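## Task

Scene 2: Any vial sitting in carrier TC that is not listed on the load map goes to an empty well of rack R1. Then make sure yellow 5 sits in TC well B5, fetching it from R1 if it is not already there. Next carry TC from transfer nest N1 to raised nest N2 and set it flat within N2's locators, with TC's A1 well at the N2 corner labelled A1. End with forceps T1 returned to holder H1, both tips in one slot, and H1 upright and flat on its base. Every vial you moved must rest upright on the bottom of its well. Every vial you did not move must still stand in its original well, and R1 must remain seated in its nest. Nothing may depend on the robot holding it: release everything and move the arms away at the end.

## Robot and tools

Robot: two arms, left_arm and right_arm, each with six joints and a parallel gripper. All motion is commanded in joint space. Transfer nest N1 lies between the arms; raised nest N2 is on the right_arm side. Vials are identified by cap colour plus the digit on the cap; a bar under the digit marks its reading direction. Well labels (row letters, column numbers, a triangle at A1) are printed on the tops of R1 and TC. Vials are best lifted by the cap using forceps T1, which live in holder H1.

Scene frame: origin on the table surface midway between the arms, +x out over the table, +z up, left_arm on the +y side. The arm names do not correspond to the left or right of a camera image.

Tool execute_actions, argument actions: a list holding at most one item. An empty list just reports the current state. An item with rows and optional steps is a motion: rows is a list of 1 to 15 rows, steps is 1 to 15 (default 15), each step lasting 1/30 s; one row is applied per step and the final row repeats if rows run out. An item with only steps (up to 300) is a wait that returns after that many steps counted from the previous result, with your reply time included. Optional pictures (boolean) turns camera images on or off for that result; by default they are included. A refused call sends nothing to the robot.

Each row holds exactly 14 numbers, always including both arms: left_arm waist, shoulder, elbow, wrist pitch, wrist yaw, wrist roll, opening, then the same seven for right_arm. Joint values are absolute target angles in radians, the same quantities printed in Joint positions, not offsets. Stated ranges per arm: waist -2.618 to 3.054, shoulder 0.000 to 3.142, elbow 0.000 to 3.142, wrist pitch -1.571 to 1.571, wrist yaw -1.571 to 1.571, wrist roll -2.094 to 2.094. True joint ends may differ by up to 0.036 rad either way. A call is refused if a target exceeds a stated end by more than 0.036 rad and is also further out than that joint's last reported angle; a target beyond the real end is clipped there, and the result may then print joint sent to its limit (possibly referring to an earlier, still-running action). Opening is an absolute value from -1 (closed) to +1 (fully open, 0.087 m between pads).

Motion behaviour: per step, each joint's target is held within a lead of its measured angle (waist 0.202, shoulder 0.258, elbow 0.238, wrist pitch 0.573, wrist yaw and roll 0.522 rad), and if the targets would move the gripper more than 70 mm from where it is, all of that arm's targets are pulled back proportionally. Large moves therefore take several calls or waits. Friction can leave a joint up to about 0.031 rad short, and very small changes may not move it. Between calls the arms keep heading for the last row sent until they have nearly stopped (slow or blocked counts as stopped) or a step is HELD; then only a new action resumes travel.

Gripping: fingers extend along the gripper's +z and close along its y. grip_measured reports finger opening on the command scale; each gripper may read off by about 1 mm. To hold something, command roughly 0.02 below grip_measured; a smaller margin holds more gently. Pads push with about 20 N at most, but fast closing can squeeze harder and may spring the fingers open.

Result lines: the state line shows for each arm end_effector_position (metres, scene frame, the point between the pads just behind the tips) and end_effector_quat_wxyz; the printed position can be off, especially when reaching far. Joint positions and Joint velocities list each arm's joints (rad, rad/s) followed by pad gap (m, m/s). Joint torques list total drive output per joint, excluding the gripper; they include offsets, scaling and noise and are nonzero even with no contact. joint command not followed means the clearance check altered or blocked some joint targets; the rest of the row still ran. HELD marks steps where your row was partly or wholly not sent. MOTOR HOT appears from 75 °C when holding loads heats a motor; at 90 °C that arm is halted for 10 s, and at 100 °C its motors and gripper go limp and the arm drops. These stops show as OVER-TEMPERATURE FAULT.

Tool zoom_image: camera is cam_left_wrist or cam_right_wrist (both 504x504); region is [x0, y0, x1, y1] in pixels of that camera's newest full image, origin top-left, at most 504 by 504. It returns a finer view of that area.

Tool finished_scene: scene is the integer of the current scene (1 or 2). It ends that scene irreversibly, reports whether the goal was met, and gives the next task. Answering without any tool call ends everything.

Cautions: nothing may be knocked or placed off the table. Keep the two arms from colliding or pressing on each other. Avoid dropping, slipping, slamming or shoving parts hard. Occasionally an outside force briefly pulls on a held part or nudges a loose item, so check placements before releasing. Smooth, economical motions are preferred.

Each tool is called after "Request:" as name([rows], argument=value, ...), one row to a line, values as JSON.

## Session

Request:
execute_actions(actions=[])

Scene clock: 0.00 s of 18600.00 s.
left_arm: end_effector_position=(+0.1101, +0.5241, +0.3781) grip_measured=+1.000 end_effector_quat_wxyz=(+0.725, -0.482, +0.490, +0.040) | right_arm: end_effector_position=(+0.3156, +0.1669, +0.2219) grip_measured=+1.000 end_effector_quat_wxyz=(+0.471, -0.393, +0.739, +0.278)
Joint positions: left_arm=[ 2.138  0.939  0.948  0.137  1.177 -0.856  0.087] | right_arm=[ 1.132  1.733  1.437 -0.117 -0.015  0.037  0.087]
Joint velocities: left_arm=[-0.002 -0.017  0.002  0.051  0.081 -0.007  0.   ] | right_arm=[-0.007 -0.012  0.002  0.022  0.066 -0.037  0.   ]
Joint torques (N m, as the arm reports them, + toward a larger angle): no reading

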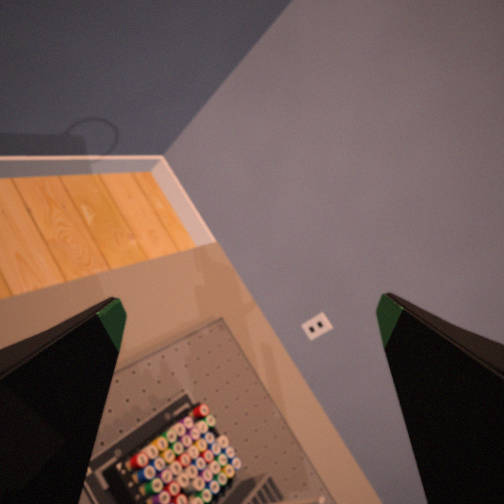

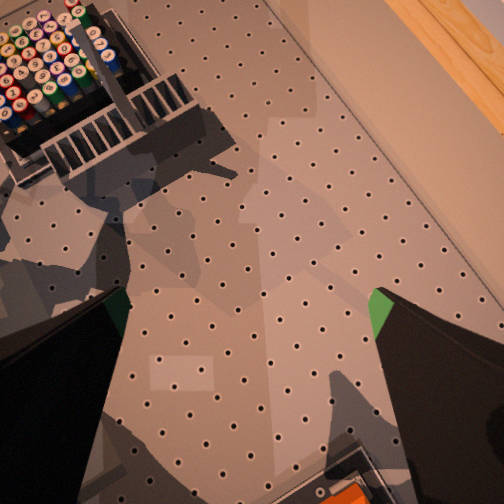

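Request:
execute_actions([
  {"rows":[[2.11,0.95,0.97,0.1,1.14,-0.83,1,1.13,1.71,1.45,-0.15,0,0.03,1],[2.07,0.96,1.0,0.06,1.1,-0.8,1,1.12,1.69,1.47,-0.19,0,0.02,1],[2.02,0.97,1.03,0.02,1.06,-0.77,1,1.11,1.67,1.49,-0.23,0,0.01,1],[1.97,0.98,1.06,-0.02,1.02,-0.74,1,1.1,1.65,1.51,-0.27,0,0,1],[1.92,0.99,1.09,-0.06,0.98,-0.71,1,1.09,1.63,1.53,-0.31,0,0,1],[1.87,1.0,1.12,-0.1,0.94,-0.68,1,1.08,1.61,1.55,-0.35,0,0,1],[1.82,1.01,1.15,-0.15,0.9,-0.65,1,1.07,1.59,1.57,-0.39,0,0,1],[1.77,1.02,1.18,-0.2,0.86,-0.62,1,1.06,1.57,1.59,-0.43,0,0,1],[1.72,1.03,1.21,-0.25,0.82,-0.59,1,1.05,1.55,1.61,-0.47,0,0,1],[1.67,1.04,1.24,-0.3,0.78,-0.56,1,1.04,1.53,1.63,-0.51,0,0,1],[1.62,1.05,1.27,-0.35,0.74,-0.53,1,1.04,1.51,1.65,-0.55,0,0,1],[1.57,1.06,1.30,-0.4,0.7,-0.5,1,1.04,1.49,1.67,-0.59,0,0,1],[1.52,1.08,1.33,-0.45,0.66,-0.47,1,1.04,1.47,1.69,-0.63,0,0,1],[1.47,1.10,1.36,-0.5,0.62,-0.44,1,1.04,1.45,1.7,-0.67,0,0,1],[1.42,1.12,1.39,-0.55,0.58,-0.41,1,1.04,1.43,1.7,-0.71,0,0,1]],"steps":15},
], pictures=false)

Request:
execute_actions([
  {"rows":[[1.37,1.14,1.42,-0.6,0.54,-0.38,1,1.04,1.41,1.7,-0.75,0,0,1],[1.32,1.16,1.45,-0.65,0.5,-0.35,1,1.04,1.39,1.7,-0.79,0,0,1],[1.27,1.18,1.48,-0.7,0.46,-0.32,1,1.04,1.37,1.7,-0.83,0,0,1],[1.22,1.2,1.51,-0.75,0.42,-0.29,1,1.04,1.35,1.7,-0.87,0,0,1],[1.17,1.22,1.54,-0.8,0.38,-0.26,1,1.04,1.33,1.7,-0.91,0,0,1],[1.12,1.24,1.57,-0.85,0.34,-0.23,1,1.04,1.31,1.7,-0.95,0,0,1],[1.07,1.26,1.6,-0.9,0.3,-0.2,1,1.04,1.3,1.7,-0.99,0,0,1],[1.02,1.28,1.63,-0.95,0.26,-0.17,1,1.04,1.3,1.7,-1.03,0,0,1],[0.97,1.3,1.66,-1.0,0.22,-0.14,1,1.04,1.3,1.7,-1.07,0,0,1],[0.92,1.3,1.68,-1.04,0.18,-0.11,1,1.04,1.3,1.7,-1.11,0,0,1],[0.87,1.3,1.7,-1.08,0.14,-0.08,1,1.04,1.3,1.7,-1.14,0,0,1],[0.83,1.3,1.7,-1.1,0.1,-0.05,1,1.04,1.3,1.7,-1.15,0,0,1],[0.8,1.3,1.7,-1.1,0.06,-0.02,1,1.04,1.3,1.7,-1.15,0,0,1],[0.77,1.3,1.7,-1.1,0.02,0,1,1.04,1.3,1.7,-1.15,0,0,1],[0.75,1.3,1.7,-1.1,-0.01,0.005,1,1.04,1.3,1.7,-1.15,0,0,1]],"steps":15},
], pictures=false)

Request:
execute_actions([
  {"steps":25},
])

Scene clock: 26.07 s of 18600.00 s.
left_arm: end_effector_position=(+0.2373, +0.5159, +0.4113) grip_measured=+1.000 end_effector_quat_wxyz=(+0.683, -0.422, +0.596, +0.012) | right_arm: end_effector_position=(+0.3059, +0.0735, +0.3608) grip_measured=+1.000 end_effector_quat_wxyz=(+0.515, -0.359, +0.733, +0.261)
Joint positions: left_arm=[ 1.506  1.068  1.32  -0.343  0.748 -0.536  0.087] | right_arm=[ 1.044  1.472  1.67  -0.538 -0.005  0.012  0.087]
Joint velocities: left_arm=[-1.419  0.452  0.891 -1.297 -1.077  0.74   0.   ] | right_arm=[-0.007 -0.716  0.339 -0.974  0.022  0.037  0.   ]
Joint torques (N m, as the arm reports them, + toward a larger angle): left_arm=[0.04 0.19 7.86 1.67 0.07 0.27] | right_arm=[-0.26 -5.25  7.36  2.02  0.03  0.01]
Steps of this call (steps 1 to 90: nothing new was sent; then 22.57 s passed at rest; steps 91 to 105: all 15 steps of this action). Readings (joint positions):
91: left_arm=[2.135 0.939 0.948 0.133 1.172 -0.853] | right_arm=[1.132 1.733 1.437 -0.120 -0.014 0.037]
92: left_arm=[2.121 0.940 0.953 0.120 1.159 -0.845] | right_arm=[1.132 1.730 1.437 -0.130 -0.013 0.036]
94: left_arm=[2.055 0.952 0.984 0.073 1.117 -0.817] | right_arm=[1.128 1.717 1.448 -0.183 -0.013 0.029]
98: left_arm=[1.857 0.994 1.101 -0.050 1.001 -0.729] | right_arm=[1.093 1.649 1.516 -0.314 -0.013 0.017]
105: the state above

Scene clock: 26.57 s of 18600.00 s.
left_arm: end_effector_position=(+0.3275, +0.4269, +0.3304) grip_measured=+1.000 end_effector_quat_wxyz=(+0.448, -0.299, +0.840, +0.057) | right_arm: end_effector_position=(+0.2303, -0.0257, +0.3225) grip_measured=+1.000 end_effector_quat_wxyz=(+0.376, -0.399, +0.814, +0.191)
Joint positions: left_arm=[ 0.793  1.302  1.666 -1.006  0.161 -0.097  0.087] | right_arm=[ 1.044  1.303  1.686 -1.083 -0.005  0.01   0.087]
Joint velocities: left_arm=[-0.823  0.017  0.125 -0.549 -1.033  0.681  0.   ] | right_arm=[-0.002  0.007 -0.007 -0.564 -0.095  0.022  0.   ]
Joint torques (N m, as the arm reports them, + toward a larger angle): left_arm=[ 0.55 -3.06  7.93  1.76 -0.05  0.2 ] | right_arm=[-0.2  -3.53  7.07  2.26  0.04  0.01]
Steps of this call (steps 1 to 15: all 15 steps of this action). Readings (joint positions):
1: left_arm=[1.456 1.085 1.351 -0.389 0.709 -0.507] | right_arm=[1.044 1.447 1.679 -0.571 -0.005 0.011]
2: left_arm=[1.407 1.105 1.381 -0.436 0.670 -0.478] | right_arm=[1.044 1.423 1.684 -0.606 -0.005 0.011]
4: left_arm=[1.307 1.148 1.440 -0.532 0.591 -0.419] | right_arm=[1.044 1.381 1.686 -0.682 -0.005 0.010]
8: left_arm=[1.108 1.238 1.554 -0.733 0.431 -0.300] | right_arm=[1.044 1.321 1.686 -0.851 -0.005 0.010]
15: the state above

Scene clock: 27.40 s of 18600.00 s.
left_arm: end_effector_position=(+0.3038, +0.4336, +0.3157) grip_measured=+1.000 end_effector_quat_wxyz=(+0.390, -0.283, +0.867, +0.127) | right_arm: end_effector_position=(+0.2227, -0.0357, +0.3124) grip_measured=+1.000 end_effector_quat_wxyz=(+0.350, -0.405, +0.826, +0.178)
Joint positions: left_arm=[ 0.754  1.302  1.671 -1.094 -0.    -0.     0.087] | right_arm=[ 1.044  1.303  1.686 -1.147 -0.005  0.009  0.087]
Joint velocities: left_arm=[-0.007 -0.007 -0.002 -0.007 -0.051 -0.007  0.   ] | right_arm=[-0.007 -0.022 -0.007  0.022 -0.022  0.022  0.   ]
Joint torques (N m, as the arm reports them, + toward a larger angle): left_arm=[-0.29 -2.83  8.21  1.61  0.    0.18] | right_arm=[-0.2  -3.53  6.98  2.08  0.04  0.01]
Steps of this call (steps 1 to 25: the robot went on to your last target). Readings (joint positions):
1: left_arm=[0.770 1.302 1.669 -1.024 0.132 -0.076] | right_arm=[1.044 1.303 1.686 -1.097 -0.005 0.010]
2: left_arm=[0.758 1.302 1.670 -1.039 0.108 -0.060] | right_arm=[1.044 1.303 1.686 -1.108 -0.005 0.010]
4: left_arm=[0.754 1.302 1.671 -1.060 0.071 -0.038] | right_arm=[1.044 1.303 1.686 -1.124 -0.005 0.010]
8: left_arm=[0.754 1.302 1.671 -1.082 0.028 -0.015] | right_arm=[1.044 1.303 1.686 -1.139 -0.005 0.009]
25: the state above

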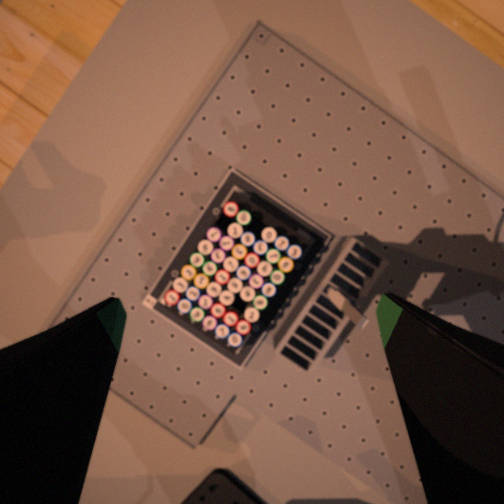

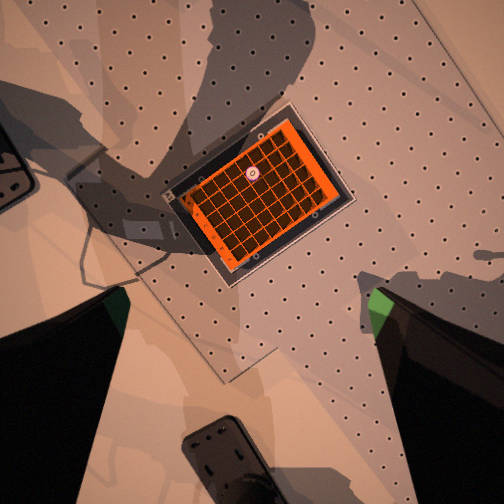

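Request:
zoom_image(camera="cam_left_wrist", region=[135, 160, 345, 370])

Request:
zoom_image(camera="cam_right_wrist", region=[155, 95, 365, 295])

Region (135, 160, 345, 370) of cam_left_wrist's 504x504 image, scaled by 2.400, with more detail than that image has.

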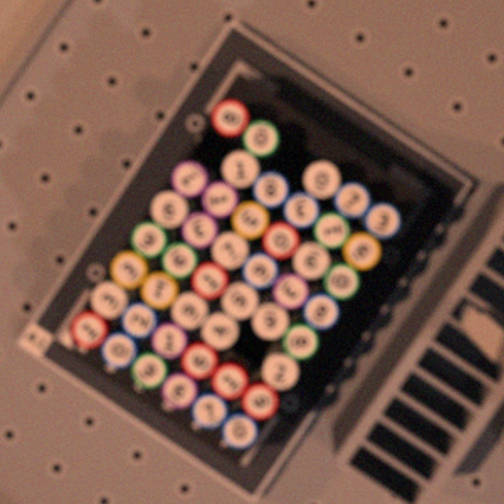

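Region (155, 95, 365, 295) of cam_right_wrist's 504x504 image, scaled by 2.400, with more detail than that image has; it fills the top 480 rows of this view, and the rest is white.

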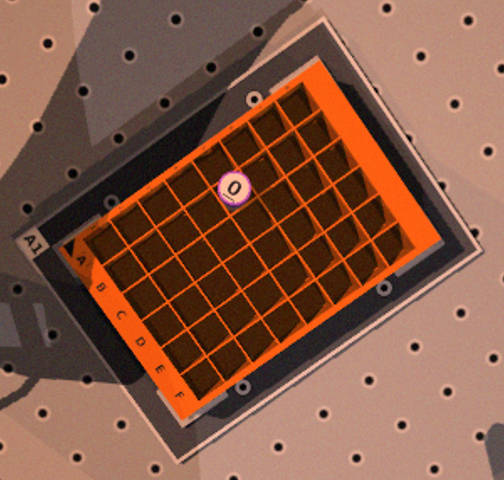

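Request:
zoom_image(camera="cam_left_wrist", region=[215, 195, 310, 290])

Request:
zoom_image(camera="cam_left_wrist", region=[160, 245, 255, 340])

Region (215, 195, 310, 290) of cam_left_wrist's 504x504 image, scaled by 5.305, with more detail than that image has.

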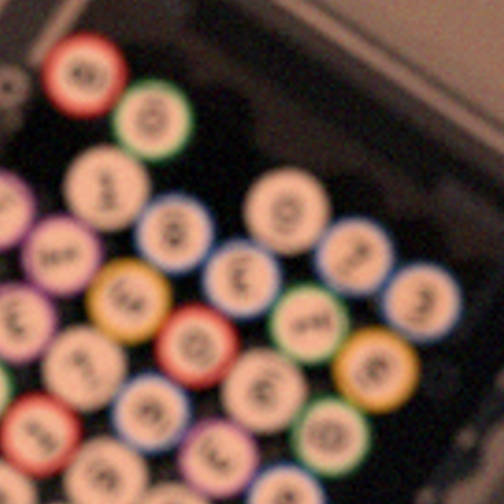

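Region (160, 245, 255, 340) of cam_left_wrist's 504x504 image, scaled by 5.305, with more detail than that image has.

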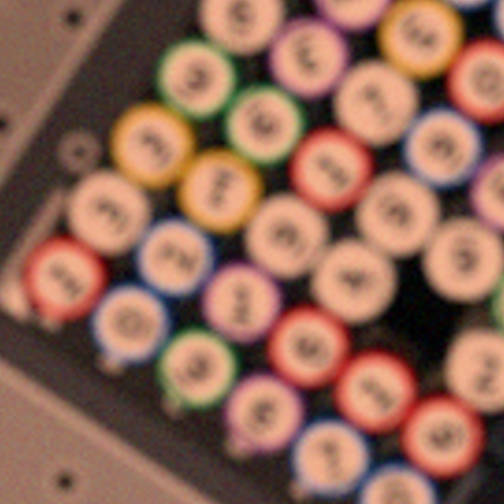

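Request:
execute_actions([
  {"rows":[[0.745,1.28,1.63,-1.07,0.03,0.03,0.9,1.01,1.3,1.7,-1.15,0,0,1],[0.74,1.265,1.59,-1.05,0.06,0.06,0.8,0.96,1.3,1.7,-1.15,0,0,1],[0.735,1.25,1.55,-1.025,0.09,0.09,0.7,0.91,1.3,1.7,-1.15,0,0,1],[0.73,1.235,1.51,-1.0,0.12,0.12,0.6,0.86,1.3,1.7,-1.15,0,0,1],[0.725,1.22,1.47,-0.975,0.15,0.15,0.5,0.81,1.3,1.7,-1.15,0,0,1],[0.72,1.205,1.43,-0.95,0.18,0.18,0.4,0.76,1.3,1.7,-1.15,0,0,1],[0.715,1.19,1.39,-0.925,0.21,0.21,0.3,0.71,1.3,1.7,-1.15,0,0,1],[0.71,1.175,1.35,-0.9,0.24,0.24,0.2,0.66,1.3,1.7,-1.15,0,0,1],[0.705,1.16,1.31,-0.875,0.27,0.27,0.1,0.61,1.3,1.7,-1.15,0,0,1],[0.7,1.145,1.27,-0.85,0.3,0.3,0,0.56,1.3,1.7,-1.15,0,0,1],[0.695,1.13,1.23,-0.825,0.33,0.33,0,0.51,1.3,1.7,-1.15,0,0,1],[0.69,1.115,1.19,-0.8,0.36,0.36,0,0.46,1.3,1.7,-1.15,0,0,1],[0.685,1.1,1.15,-0.775,0.39,0.385,0,0.41,1.3,1.7,-1.15,0,0,1],[0.68,1.092,1.11,-0.75,0.415,0.403,0,0.36,1.3,1.7,-1.15,0,0,1],[0.679,1.092,1.08,-0.73,0.427,0.403,0,0.31,1.3,1.7,-1.15,0,0,1]],"steps":15},
], pictures=false)

Request:
execute_actions([
  {"rows":[[0.679,1.092,1.055,-0.715,0.427,0.403,0,0.26,1.3,1.7,-1.15,0,0,1],[0.679,1.092,1.035,-0.708,0.427,0.403,0,0.21,1.3,1.7,-1.15,0,0,1],[0.679,1.092,1.02,-0.708,0.427,0.403,0,0.16,1.3,1.7,-1.15,0,0,1],[0.679,1.092,1.01,-0.708,0.427,0.403,0,0.11,1.3,1.7,-1.15,0,0,1],[0.679,1.092,1.01,-0.708,0.427,0.403,0,0.06,1.3,1.7,-1.15,0,0,1],[0.679,1.092,1.01,-0.708,0.427,0.403,0,0.01,1.3,1.7,-1.15,0,0,1],[0.679,1.092,1.01,-0.708,0.427,0.403,0,-0.04,1.3,1.7,-1.15,0,0,1],[0.679,1.092,1.01,-0.708,0.427,0.403,0,-0.09,1.3,1.7,-1.15,0,0,1],[0.679,1.092,1.01,-0.708,0.427,0.403,0,-0.14,1.3,1.7,-1.15,0,0,1],[0.679,1.092,1.01,-0.708,0.427,0.403,0,-0.19,1.3,1.7,-1.15,0,0,1],[0.679,1.092,1.01,-0.708,0.427,0.403,0,-0.24,1.3,1.7,-1.15,0,0,1],[0.679,1.092,1.01,-0.708,0.427,0.403,0,-0.29,1.3,1.7,-1.15,0,0,1],[0.679,1.092,1.01,-0.708,0.427,0.403,0,-0.34,1.3,1.7,-1.15,0,0,1],[0.679,1.092,1.01,-0.708,0.427,0.403,0,-0.38,1.3,1.7,-1.15,0,0,1],[0.679,1.092,1.01,-0.708,0.427,0.403,0,-0.41,1.3,1.7,-1.15,0,0,1]],"steps":15},
], pictures=false)

Request:
execute_actions([
  {"steps":20},
])

Scene clock: 98.83 s of 18600.00 s.
left_arm: end_effector_position=(+0.3143, +0.3670, +0.2159) grip_measured=+0.000 end_effector_quat_wxyz=(+0.395, -0.058, +0.916, +0.026) | right_arm: end_effector_position=(+0.3325, -0.1965, +0.3124) grip_measured=+1.000 end_effector_quat_wxyz=(+0.388, -0.123, +0.912, +0.056)
Joint positions: left_arm=[ 0.692  1.12   1.157 -0.844  0.315  0.314  0.044] | right_arm=[ 0.399  1.303  1.686 -1.147 -0.003  0.006  0.087]
Joint velocities: left_arm=[-0.139 -0.315 -1.023  0.505  0.652  0.549 -0.   ] | right_arm=[-1.394 -0.002  0.002 -0.037  0.051  0.022  0.   ]
Joint torques (N m, as the arm reports them, + toward a larger angle): left_arm=[-0.5  -2.65  5.91  1.75  0.26  0.16] | right_arm=[-0.18 -3.51  6.99  2.07  0.02  0.04]
Steps of this call (steps 1 to 15: the robot went on to your last target; steps 16 to 90: nothing new was sent; then 67.93 s passed at rest; steps 91 to 105: all 15 steps of this action). Readings (joint positions):
91: left_arm=[0.754 1.301 1.668 -1.092 0.002 0.004] | right_arm=[1.040 1.303 1.686 -1.147 -0.005 0.009]
92: left_arm=[0.754 1.296 1.655 -1.082 0.010 0.013] | right_arm=[1.026 1.303 1.686 -1.147 -0.008 0.008]
94: left_arm=[0.748 1.272 1.598 -1.054 0.038 0.043] | right_arm=[0.955 1.303 1.686 -1.147 -0.011 0.006]
98: left_arm=[0.728 1.215 1.438 -0.992 0.126 0.132] | right_arm=[0.750 1.303 1.686 -1.147 -0.008 0.006]
105: the state above

Scene clock: 99.33 s of 18600.00 s.
left_arm: end_effector_position=(+0.3226, +0.3545, +0.1876) grip_measured=+0.000 end_effector_quat_wxyz=(+0.408, -0.001, +0.913, -0.002) | right_arm: end_effector_position=(+0.3112, -0.4183, +0.3124) grip_measured=+1.000 end_effector_quat_wxyz=(+0.382, +0.216, +0.894, -0.090)
Joint positions: left_arm=[ 0.687  1.108  1.026 -0.733  0.412  0.395  0.044] | right_arm=[-0.344  1.303  1.686 -1.147  0.     0.006  0.087]
Joint velocities: left_arm=[ 0.012 -0.007 -0.012  0.066 -0.022 -0.022  0.001] | right_arm=[-1.17   0.007 -0.012 -0.007  0.066 -0.022  0.   ]
Joint torques (N m, as the arm reports them, + toward a larger angle): left_arm=[-0.6  -3.05  5.95  1.72  0.36  0.22] | right_arm=[ 0.52 -3.49  6.96  2.07 -0.07  0.04]
Steps of this call (steps 1 to 15: all 15 steps of this action). Readings (joint positions):
1: left_arm=[0.689 1.112 1.124 -0.825 0.337 0.331] | right_arm=[0.349 1.303 1.686 -1.147 -0.003 0.006]
2: left_arm=[0.687 1.108 1.096 -0.808 0.354 0.345] | right_arm=[0.299 1.303 1.686 -1.147 -0.003 0.006]
4: left_arm=[0.687 1.108 1.053 -0.782 0.376 0.364] | right_arm=[0.199 1.303 1.686 -1.147 -0.002 0.006]
8: left_arm=[0.687 1.108 1.026 -0.761 0.398 0.385] | right_arm=[-0.001 1.303 1.686 -1.147 -0.002 0.006]
15: the state above

Scene clock: 100.00 s of 18600.00 s.
left_arm: end_effector_position=(+0.3238, +0.3547, +0.1885) grip_measured=+0.000 end_effector_quat_wxyz=(+0.411, +0.002, +0.912, -0.002) | right_arm: end_effector_position=(+0.3017, -0.4355, +0.3124) grip_measured=+1.000 end_effector_quat_wxyz=(+0.378, +0.244, +0.887, -0.104)
Joint positions: left_arm=[ 0.687  1.108  1.026 -0.727  0.416  0.398  0.044] | right_arm=[-0.405  1.303  1.686 -1.147  0.006  0.006  0.087]
Joint velocities: left_arm=[-0.022 -0.017  0.002 -0.037 -0.022 -0.037  0.   ] | right_arm=[-0.007 -0.002  0.002  0.007  0.022 -0.066  0.   ]
Joint torques (N m, as the arm reports them, + toward a larger angle): left_arm=[-0.6  -3.06  5.95  1.72  0.36  0.21] | right_arm=[-0.32 -3.53  6.99  2.07 -0.07  0.03]
Steps of this call (steps 1 to 20: the robot went on to your last target). Readings (joint positions):
1: left_arm=[0.687 1.108 1.026 -0.732 0.413 0.396] | right_arm=[-0.377 1.303 1.686 -1.147 0.003 0.006]
2: left_arm=[0.687 1.108 1.026 -0.731 0.413 0.396] | right_arm=[-0.396 1.303 1.686 -1.147 0.005 0.006]
4: left_arm=[0.687 1.108 1.026 -0.729 0.414 0.397] | right_arm=[-0.405 1.303 1.686 -1.147 0.006 0.006]
8: left_arm=[0.687 1.108 1.026 -0.728 0.415 0.398] | right_arm=[-0.405 1.303 1.686 -1.147 0.006 0.006]
20: the state above

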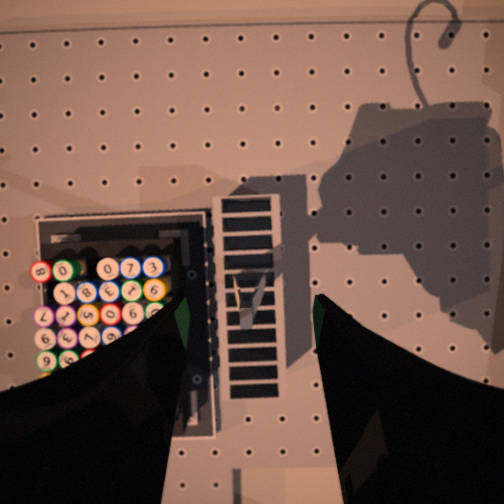

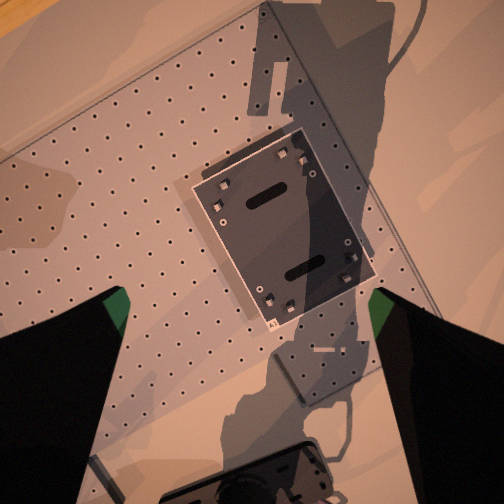

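Request:
zoom_image(camera="cam_left_wrist", region=[20, 200, 320, 400])

Region (20, 200, 320, 400) of cam_left_wrist's 504x504 image, scaled by 1.680, with more detail than that image has.

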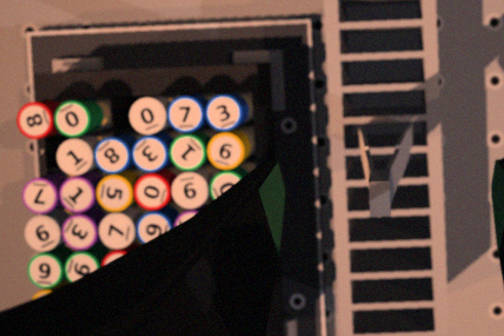

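Request:
execute_actions([
  {"rows":[[0.7,1.088,0.99,-0.68,0.432,0.41,0,-0.38,1.27,1.66,-1.12,0,0,1],[0.705,1.084,0.97,-0.655,0.438,0.416,0,-0.33,1.23,1.62,-1.09,0,0,1],[0.711,1.08,0.945,-0.63,0.438,0.416,0,-0.27,1.19,1.58,-1.06,0,0,1],[0.711,1.076,0.92,-0.605,0.438,0.416,0,-0.21,1.15,1.54,-1.03,0,0,1],[0.711,1.076,0.895,-0.58,0.438,0.416,0,-0.15,1.11,1.5,-1.0,0,0,1],[0.711,1.076,0.87,-0.555,0.438,0.416,0,-0.09,1.07,1.46,-0.97,0,0,1],[0.711,1.076,0.845,-0.53,0.438,0.416,0,-0.03,1.03,1.42,-0.94,0,0,1],[0.711,1.076,0.82,-0.505,0.438,0.416,0,0.03,0.99,1.38,-0.91,0,0,1],[0.711,1.076,0.795,-0.48,0.438,0.416,0,0.09,0.95,1.34,-0.88,0,0,1],[0.711,1.076,0.77,-0.455,0.438,0.416,0,0.15,0.91,1.3,-0.85,0,0,1],[0.711,1.076,0.745,-0.43,0.438,0.416,0,0.21,0.87,1.26,-0.82,0,0,1],[0.711,1.076,0.72,-0.405,0.438,0.416,0,0.27,0.83,1.22,-0.79,0,0,1],[0.711,1.076,0.70,-0.385,0.438,0.416,0,0.33,0.79,1.18,-0.76,0,0,1],[0.711,1.076,0.68,-0.37,0.438,0.416,0,0.39,0.75,1.14,-0.73,0,0,1],[0.711,1.076,0.665,-0.362,0.438,0.416,0,0.45,0.71,1.1,-0.7,0,0,1]],"steps":15},
], pictures=false)

Request:
execute_actions([
  {"rows":[[0.711,1.076,0.655,-0.362,0.438,0.416,0,0.51,0.67,1.06,-0.67,0,0,1],[0.711,1.076,0.648,-0.362,0.438,0.416,0,0.57,0.63,1.02,-0.64,0,0,1],[0.711,1.076,0.645,-0.362,0.438,0.416,0,0.63,0.59,0.98,-0.61,0,0,1],[0.711,1.076,0.645,-0.362,0.438,0.416,0,0.69,0.55,0.94,-0.58,0,0,1],[0.711,1.076,0.645,-0.362,0.438,0.416,0,0.75,0.51,0.9,-0.55,0,0,1],[0.711,1.076,0.645,-0.362,0.438,0.416,0,0.81,0.47,0.86,-0.52,0,0,1],[0.711,1.076,0.645,-0.362,0.438,0.416,0,0.87,0.43,0.82,-0.49,0,0,1],[0.711,1.076,0.645,-0.362,0.438,0.416,0,0.93,0.39,0.78,-0.46,0,0,1],[0.711,1.076,0.645,-0.362,0.438,0.416,0,0.99,0.35,0.74,-0.43,0,0,1],[0.711,1.076,0.645,-0.362,0.438,0.416,0,1.05,0.31,0.7,-0.39,0,0,1],[0.711,1.076,0.645,-0.362,0.438,0.416,0,1.11,0.28,0.66,-0.35,0,0,1],[0.711,1.076,0.645,-0.362,0.438,0.416,0,1.17,0.25,0.62,-0.3,0,0,1],[0.711,1.076,0.645,-0.362,0.438,0.416,0,1.22,0.22,0.58,-0.25,0,0,1],[0.711,1.076,0.645,-0.362,0.438,0.416,0,1.26,0.2,0.54,-0.2,0,0,1],[0.711,1.076,0.645,-0.362,0.438,0.416,0,1.29,0.2,0.5,-0.1,0,0,1]],"steps":15},
], pictures=false)

Request:
execute_actions([
  {"steps":25},
])

Scene clock: 141.13 s of 18600.00 s.
left_arm: end_effector_position=(+0.3153, +0.3528, +0.1092) grip_measured=+0.000 end_effector_quat_wxyz=(+0.403, -0.001, +0.915, -0.007) | right_arm: end_effector_position=(+0.2742, -0.2262, +0.3053) grip_measured=+1.000 end_effector_quat_wxyz=(+0.531, -0.092, +0.840, +0.061)
Joint positions: left_arm=[ 0.702  1.09   0.713 -0.459  0.426  0.41   0.044] | right_arm=[ 0.347  0.782  1.181 -0.842 -0.001  0.005  0.087]
Joint velocities: left_arm=[-0.002 -0.017 -0.564  0.505 -0.037 -0.007 -0.001] | right_arm=[ 1.707 -1.14  -1.15   0.696 -0.037 -0.037  0.   ]
Joint torques (N m, as the arm reports them, + toward a larger angle): left_arm=[ 0.79 -2.72  6.04  1.77  0.37  0.21] | right_arm=[0.05 0.07 5.23 2.65 0.06 0.05]
Steps of this call (steps 1 to 15: the robot went on to your last target; steps 16 to 90: nothing new was sent; then 37.63 s passed at rest; steps 91 to 105: all 15 steps of this action). Readings (joint positions):
91: left_arm=[0.687 1.108 1.024 -0.723 0.417 0.399] | right_arm=[-0.403 1.301 1.683 -1.145 0.006 0.006]
92: left_arm=[0.689 1.107 1.017 -0.711 0.419 0.402] | right_arm=[-0.392 1.291 1.669 -1.136 0.008 0.006]
94: left_arm=[0.697 1.098 0.985 -0.677 0.423 0.405] | right_arm=[-0.318 1.241 1.607 -1.106 0.013 0.006]
98: left_arm=[0.702 1.090 0.887 -0.601 0.425 0.409] | right_arm=[-0.071 1.080 1.451 -1.031 0.006 0.005]
105: the state above

Scene clock: 141.63 s of 18600.00 s.
left_arm: end_effector_position=(+0.3179, +0.3545, +0.1003) grip_measured=+0.000 end_effector_quat_wxyz=(+0.413, +0.003, +0.911, -0.001) | right_arm: end_effector_position=(+0.1380, -0.0833, +0.2728) grip_measured=+1.000 end_effector_quat_wxyz=(+0.603, -0.367, +0.603, +0.371)
Joint positions: left_arm=[ 0.702  1.09   0.664 -0.384  0.426  0.411  0.044] | right_arm=[ 1.221  0.223  0.579 -0.353 -0.003  0.005  0.087]
Joint velocities: left_arm=[-0.022 -0.017 -0.017  0.139  0.007 -0.022 -0.   ] | right_arm=[ 1.17  -0.525 -1.136  1.531 -0.11  -0.037  0.   ]
Joint torques (N m, as the arm reports them, + toward a larger angle): left_arm=[ 0.75 -2.78  5.78  1.71  0.37  0.21] | right_arm=[-0.29  3.03  5.4   2.68  0.02  0.05]
Steps of this call (steps 1 to 15: all 15 steps of this action). Readings (joint positions):
1: left_arm=[0.702 1.090 0.696 -0.446 0.426 0.410] | right_arm=[0.407 0.742 1.140 -0.814 -0.002 0.005]
2: left_arm=[0.702 1.090 0.683 -0.436 0.426 0.411] | right_arm=[0.466 0.702 1.099 -0.785 -0.002 0.005]
4: left_arm=[0.702 1.090 0.667 -0.422 0.426 0.411] | right_arm=[0.586 0.624 1.018 -0.728 -0.002 0.005]
8: left_arm=[0.702 1.090 0.664 -0.400 0.426 0.411] | right_arm=[0.825 0.463 0.857 -0.612 -0.002 0.005]
15: the state above

Scene clock: 142.47 s of 18600.00 s.
left_arm: end_effector_position=(+0.3185, +0.3548, +0.1007) grip_measured=+0.000 end_effector_quat_wxyz=(+0.414, +0.003, +0.910, +0.000) | right_arm: end_effector_position=(+0.1306, -0.0683, +0.2979) grip_measured=+1.000 end_effector_quat_wxyz=(+0.638, -0.352, +0.541, +0.419)
Joint positions: left_arm=[ 0.702  1.09   0.664 -0.381  0.427  0.411  0.044] | right_arm=[ 1.279  0.209  0.507 -0.132 -0.003  0.005  0.087]
Joint velocities: left_arm=[-0.002 -0.002 -0.002 -0.007  0.022 -0.022  0.   ] | right_arm=[-0.007  0.007 -0.007  0.022  0.066  0.037  0.   ]
Joint torques (N m, as the arm reports them, + toward a larger angle): left_arm=[ 0.74 -2.78  5.78  1.72  0.36  0.21] | right_arm=[0.94 1.51 5.7  2.73 0.03 0.04]
Steps of this call (steps 1 to 25: the robot went on to your last target). Readings (joint positions):
1: left_arm=[0.702 1.090 0.664 -0.384 0.426 0.411] | right_arm=[1.253 0.211 0.548 -0.310 -0.003 0.005]
2: left_arm=[0.702 1.090 0.664 -0.383 0.426 0.411] | right_arm=[1.270 0.209 0.527 -0.279 -0.003 0.005]
4: left_arm=[0.702 1.090 0.664 -0.382 0.427 0.411] | right_arm=[1.279 0.209 0.508 -0.237 -0.003 0.005]
8: left_arm=[0.702 1.090 0.664 -0.382 0.427 0.411] | right_arm=[1.279 0.209 0.507 -0.173 -0.003 0.005]
25: the state above

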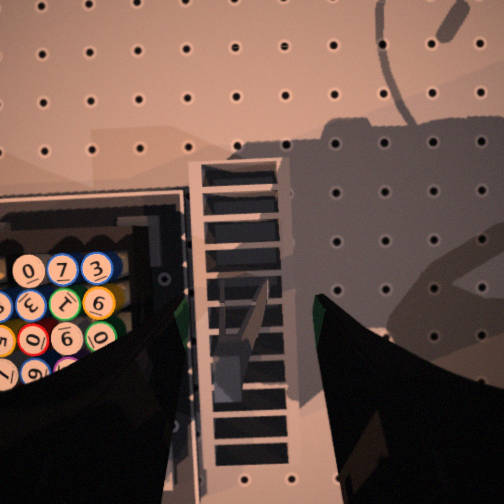

